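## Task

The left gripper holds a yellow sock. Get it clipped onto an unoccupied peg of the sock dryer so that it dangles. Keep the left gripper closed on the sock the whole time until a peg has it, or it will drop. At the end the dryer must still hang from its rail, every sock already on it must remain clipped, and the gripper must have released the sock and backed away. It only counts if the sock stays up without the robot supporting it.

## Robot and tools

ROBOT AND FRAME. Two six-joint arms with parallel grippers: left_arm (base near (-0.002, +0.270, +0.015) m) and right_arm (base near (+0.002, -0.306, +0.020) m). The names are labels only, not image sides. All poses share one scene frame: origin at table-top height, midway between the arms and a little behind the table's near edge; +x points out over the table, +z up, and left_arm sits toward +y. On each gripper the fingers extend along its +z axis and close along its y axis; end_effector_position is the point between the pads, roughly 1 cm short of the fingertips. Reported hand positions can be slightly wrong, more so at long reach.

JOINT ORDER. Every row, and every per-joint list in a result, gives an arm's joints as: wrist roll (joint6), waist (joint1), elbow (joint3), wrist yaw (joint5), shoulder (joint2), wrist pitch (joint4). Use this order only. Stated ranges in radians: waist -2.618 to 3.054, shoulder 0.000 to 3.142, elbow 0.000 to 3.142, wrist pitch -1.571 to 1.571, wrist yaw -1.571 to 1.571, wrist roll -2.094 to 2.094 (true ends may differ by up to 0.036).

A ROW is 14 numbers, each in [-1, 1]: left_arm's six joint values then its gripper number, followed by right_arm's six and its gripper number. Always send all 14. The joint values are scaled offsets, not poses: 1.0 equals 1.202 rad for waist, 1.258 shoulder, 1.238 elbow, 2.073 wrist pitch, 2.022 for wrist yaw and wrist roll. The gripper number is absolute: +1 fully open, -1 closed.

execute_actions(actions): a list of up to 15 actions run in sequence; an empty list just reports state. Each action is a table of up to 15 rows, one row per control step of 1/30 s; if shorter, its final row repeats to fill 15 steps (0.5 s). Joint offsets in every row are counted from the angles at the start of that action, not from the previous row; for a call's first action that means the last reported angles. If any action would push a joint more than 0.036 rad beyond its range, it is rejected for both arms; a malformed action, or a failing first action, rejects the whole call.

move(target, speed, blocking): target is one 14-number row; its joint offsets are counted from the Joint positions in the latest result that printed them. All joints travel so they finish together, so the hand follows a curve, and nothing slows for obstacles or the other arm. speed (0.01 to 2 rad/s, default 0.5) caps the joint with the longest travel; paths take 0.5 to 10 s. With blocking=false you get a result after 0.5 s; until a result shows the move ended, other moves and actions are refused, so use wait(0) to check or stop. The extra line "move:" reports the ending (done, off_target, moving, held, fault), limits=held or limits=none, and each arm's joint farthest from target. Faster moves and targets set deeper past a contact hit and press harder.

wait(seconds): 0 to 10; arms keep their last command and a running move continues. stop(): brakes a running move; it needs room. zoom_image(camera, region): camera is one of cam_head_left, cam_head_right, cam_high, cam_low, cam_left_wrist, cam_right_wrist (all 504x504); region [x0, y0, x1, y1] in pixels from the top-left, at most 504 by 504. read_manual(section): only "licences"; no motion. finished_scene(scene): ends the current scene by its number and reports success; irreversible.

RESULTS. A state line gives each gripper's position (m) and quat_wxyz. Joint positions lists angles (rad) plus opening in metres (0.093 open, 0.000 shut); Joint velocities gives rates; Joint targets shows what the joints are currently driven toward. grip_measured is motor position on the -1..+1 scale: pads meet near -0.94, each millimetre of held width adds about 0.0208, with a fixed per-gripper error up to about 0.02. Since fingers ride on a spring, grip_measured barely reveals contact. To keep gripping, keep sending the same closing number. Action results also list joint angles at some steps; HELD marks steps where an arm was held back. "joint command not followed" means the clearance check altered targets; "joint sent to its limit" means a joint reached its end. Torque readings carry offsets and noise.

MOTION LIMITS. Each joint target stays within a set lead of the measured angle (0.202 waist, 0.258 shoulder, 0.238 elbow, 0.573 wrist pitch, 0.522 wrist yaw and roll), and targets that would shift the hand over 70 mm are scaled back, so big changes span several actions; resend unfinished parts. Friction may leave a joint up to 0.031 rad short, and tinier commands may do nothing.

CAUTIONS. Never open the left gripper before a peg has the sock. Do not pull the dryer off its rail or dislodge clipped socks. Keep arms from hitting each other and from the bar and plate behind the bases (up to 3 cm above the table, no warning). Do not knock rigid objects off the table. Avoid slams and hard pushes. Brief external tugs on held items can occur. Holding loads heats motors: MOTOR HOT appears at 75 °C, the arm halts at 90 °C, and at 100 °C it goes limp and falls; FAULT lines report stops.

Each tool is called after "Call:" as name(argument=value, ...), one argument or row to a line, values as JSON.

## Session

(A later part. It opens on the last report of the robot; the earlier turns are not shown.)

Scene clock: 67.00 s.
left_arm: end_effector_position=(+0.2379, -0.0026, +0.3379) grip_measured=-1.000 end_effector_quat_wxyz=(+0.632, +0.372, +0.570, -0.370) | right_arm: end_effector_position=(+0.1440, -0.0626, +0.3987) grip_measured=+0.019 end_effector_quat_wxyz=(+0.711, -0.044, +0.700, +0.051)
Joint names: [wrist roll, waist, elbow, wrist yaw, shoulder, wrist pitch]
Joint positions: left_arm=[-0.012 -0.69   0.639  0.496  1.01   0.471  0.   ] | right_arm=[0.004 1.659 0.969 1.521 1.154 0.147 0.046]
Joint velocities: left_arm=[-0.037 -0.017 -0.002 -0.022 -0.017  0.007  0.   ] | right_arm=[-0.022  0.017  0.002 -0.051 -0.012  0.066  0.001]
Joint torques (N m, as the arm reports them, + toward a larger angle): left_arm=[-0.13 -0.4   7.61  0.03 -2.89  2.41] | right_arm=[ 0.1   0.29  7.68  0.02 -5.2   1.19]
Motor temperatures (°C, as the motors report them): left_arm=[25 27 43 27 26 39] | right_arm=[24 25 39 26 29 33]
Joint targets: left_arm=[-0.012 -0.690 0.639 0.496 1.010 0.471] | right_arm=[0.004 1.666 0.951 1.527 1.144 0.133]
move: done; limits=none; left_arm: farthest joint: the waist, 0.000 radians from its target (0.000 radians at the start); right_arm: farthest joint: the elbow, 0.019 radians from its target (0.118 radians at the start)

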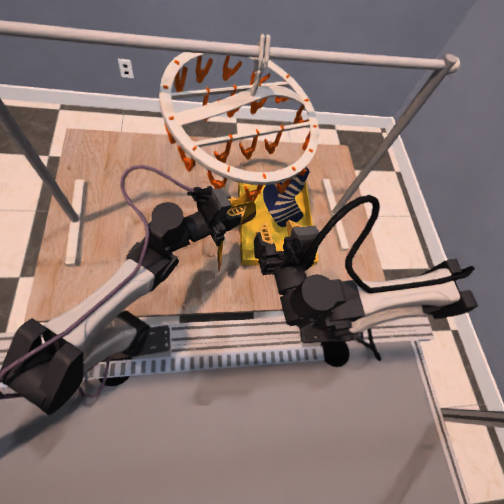

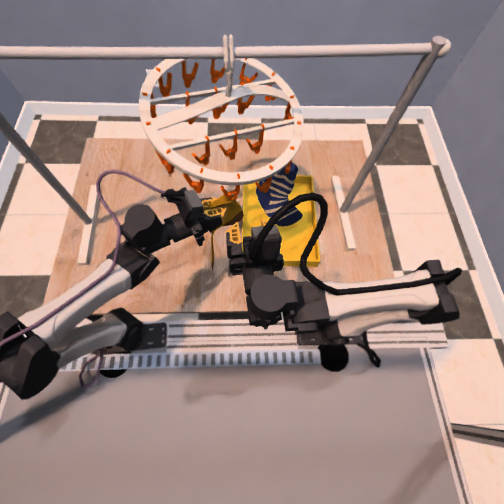

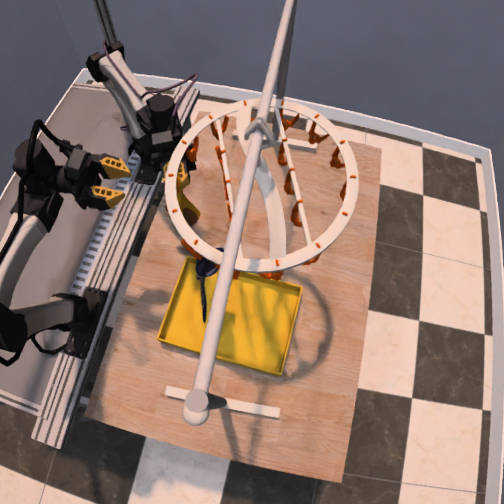

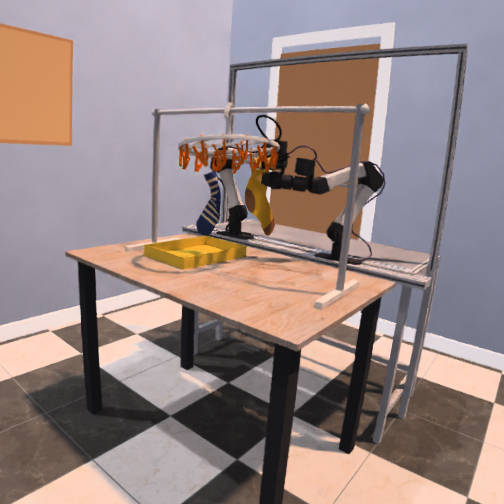

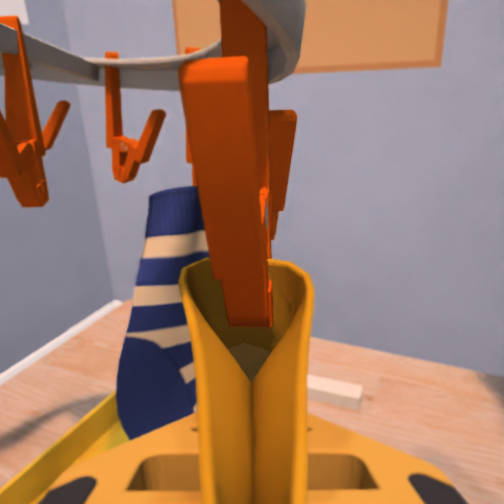

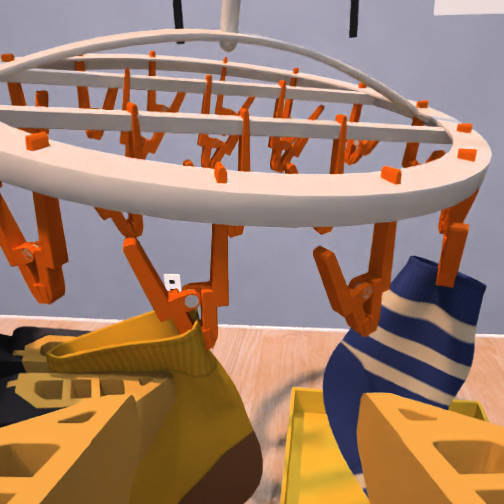

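Call:
execute_actions(
  actions=[
    [[0,0,0,0,0,0,-0.2,0,0,0,0,0,0,0.02]],
  ],
)

Call:
move(
  target=[0,0.4,-0.15,0.235,-0.44,-0.23,0,0,0,-0.06,0,-0.2,-0.08,0.02],
  speed=0.4,
)

Scene clock: 70.40 s.
left_arm: end_effector_position=(+0.2379, -0.0026, +0.3379) grip_measured=-0.202 end_effector_quat_wxyz=(+0.632, +0.372, +0.570, -0.370) | right_arm: end_effector_position=(+0.1441, -0.0627, +0.3986) grip_measured=+0.019 end_effector_quat_wxyz=(+0.711, -0.044, +0.700, +0.051)
Joint names: [wrist roll, waist, elbow, wrist yaw, shoulder, wrist pitch]
Joint positions: left_arm=[-0.012 -0.69   0.639  0.496  1.01   0.471  0.036] | right_arm=[0.004 1.659 0.969 1.521 1.154 0.146 0.046]
Joint velocities: left_arm=[ 0.022 -0.012 -0.002 -0.051 -0.012 -0.081 -0.001] | right_arm=[-0.051 -0.012 -0.002 -0.037 -0.007 -0.022  0.   ]
Joint torques (N m, as the arm reports them, + toward a larger angle): left_arm=[-0.13 -0.49  7.59  0.02 -2.93  2.44] | right_arm=[ 0.11 -0.24  9.37 -0.01 -4.35  1.31]
Motor temperatures (°C, as the motors report them): left_arm=[25 27 43 27 26 39] | right_arm=[24 25 39 26 29 33]
Joint targets: left_arm=[-0.012 -0.690 0.639 0.496 1.010 0.471] | right_arm=[0.004 1.659 0.969 1.521 1.154 0.147]
Step readings (joint positions):
0: left_arm=[-0.012 -0.690 0.639 0.496 1.010 0.471] | right_arm=[0.004 1.659 0.969 1.521 1.154 0.146]
1: left_arm=[-0.012 -0.690 0.639 0.496 1.010 0.471] | right_arm=[0.004 1.659 0.969 1.521 1.154 0.146]
2: left_arm=[-0.012 -0.690 0.639 0.496 1.010 0.471] | right_arm=[0.004 1.659 0.969 1.521 1.154 0.146]
4: left_arm=[-0.012 -0.690 0.639 0.496 1.010 0.471] | right_arm=[0.004 1.659 0.969 1.521 1.154 0.146]
8: left_arm=[-0.012 -0.690 0.639 0.496 1.010 0.471] | right_arm=[0.004 1.659 0.969 1.521 1.154 0.146]
15: Joint positions above

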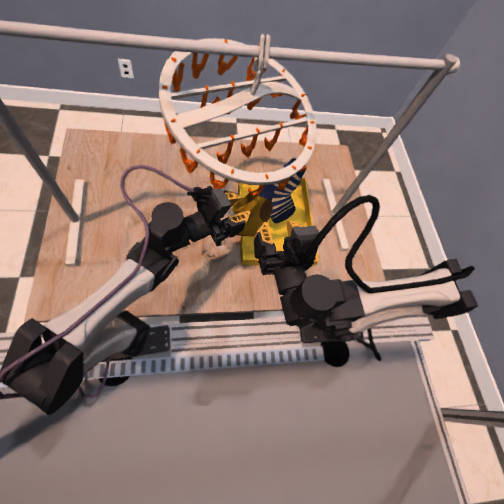

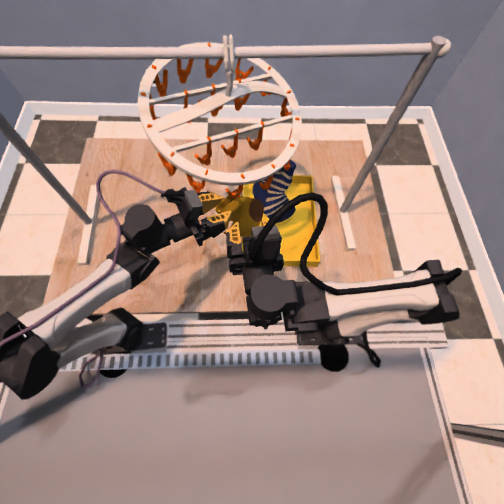

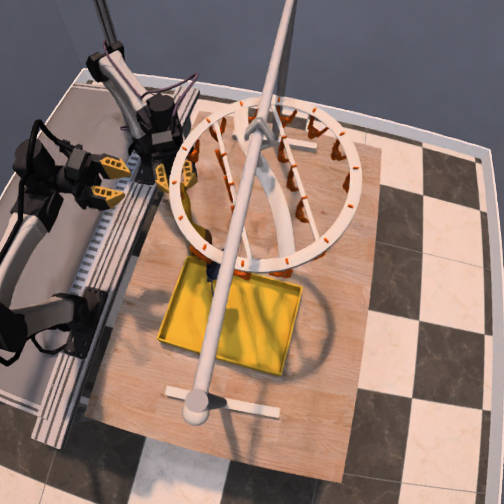

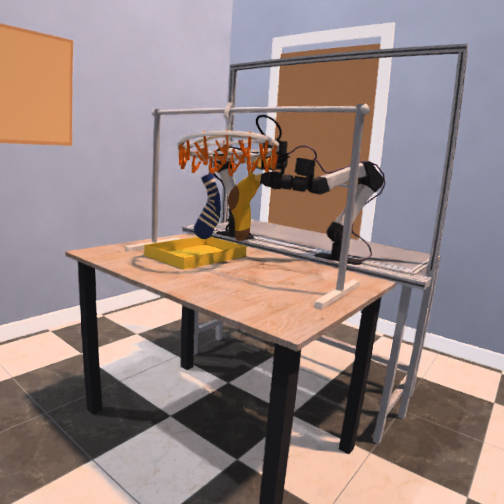

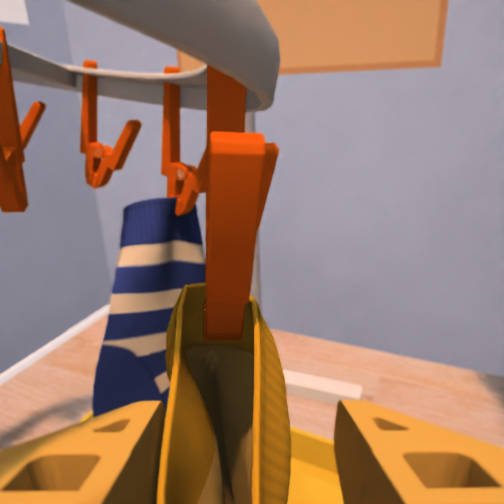

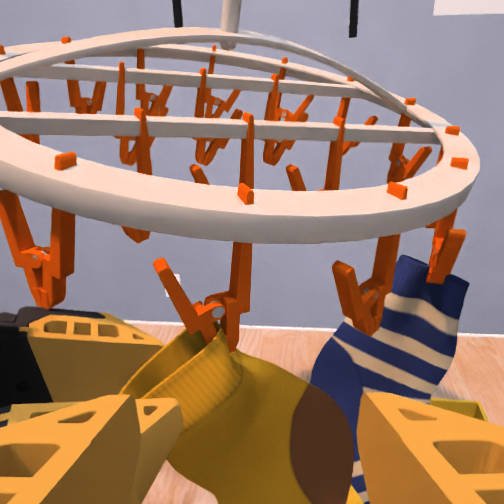

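Scene clock: 72.47 s.
left_arm: end_effector_position=(+0.1759, +0.0999, +0.3073) grip_measured=-0.002 end_effector_quat_wxyz=(+0.599, +0.374, +0.605, -0.367) | right_arm: end_effector_position=(+0.1491, -0.1252, +0.4129) grip_measured=+0.019 end_effector_quat_wxyz=(+0.711, -0.031, +0.700, +0.064)
Joint names: [wrist roll, waist, elbow, wrist yaw, shoulder, wrist pitch]
Joint positions: left_arm=[-0.012 -0.217  0.472  0.965  0.475  0.006  0.045] | right_arm=[ 0.004  1.659  0.914  1.521  0.91  -0.005  0.046]
Joint velocities: left_arm=[-0.066 -0.007 -0.002  0.022  0.017 -0.022  0.001] | right_arm=[ 0.022 -0.007 -0.002 -0.051 -0.012  0.022 -0.   ]
Joint torques (N m, as the arm reports them, + toward a larger angle): left_arm=[-0.13  0.3   6.    0.1  -0.57  2.05] | right_arm=[ 0.12 -0.18  7.26 -0.03 -2.37  1.19]
Motor temperatures (°C, as the motors report them): left_arm=[25 27 43 27 26 39] | right_arm=[24 25 38 26 29 33]
Joint targets: left_arm=[-0.012 -0.208 0.453 0.971 0.456 -0.006] | right_arm=[0.004 1.659 0.895 1.521 0.902 -0.019]
move: done; limits=none; left_arm: farthest joint: the elbow, 0.019 radians from its target (0.185 radians at the start); right_arm: farthest joint: the elbow, 0.019 radians from its target (0.074 radians at the start)

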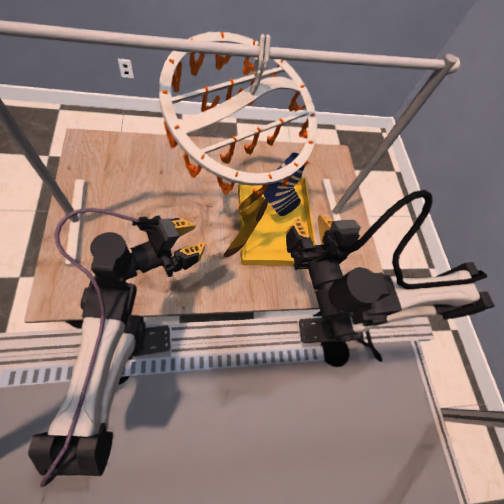

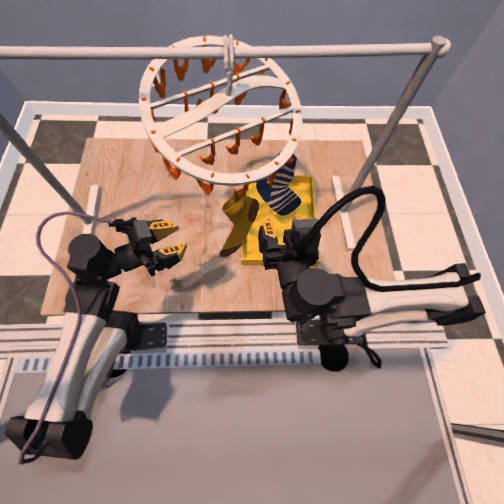

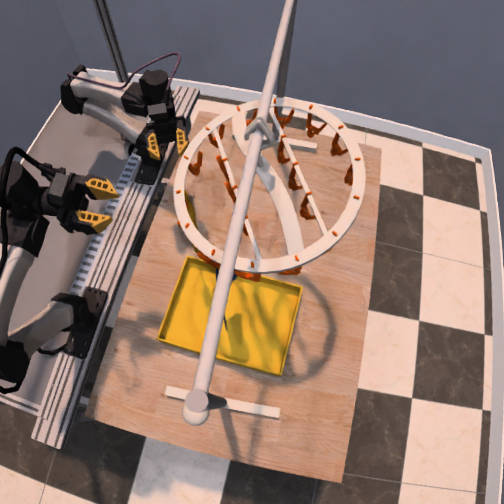

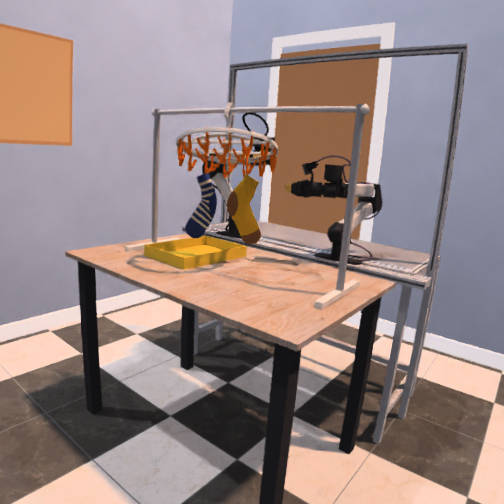

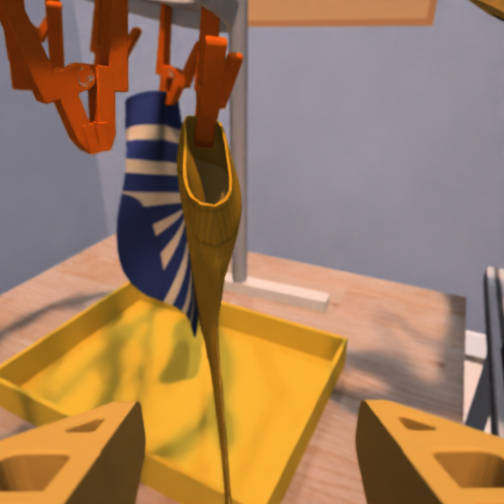

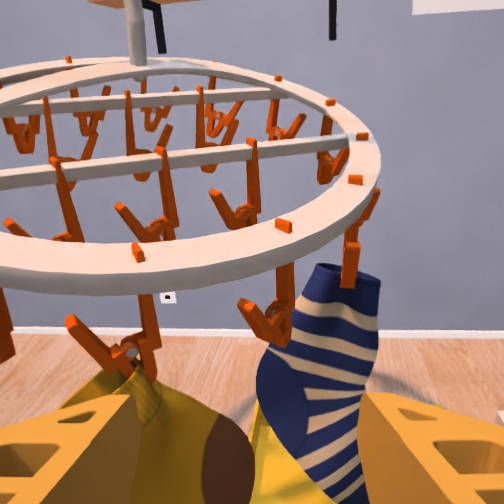

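Call:
finished_scene(
  scene=2,
)

The scene is finished: the task was done.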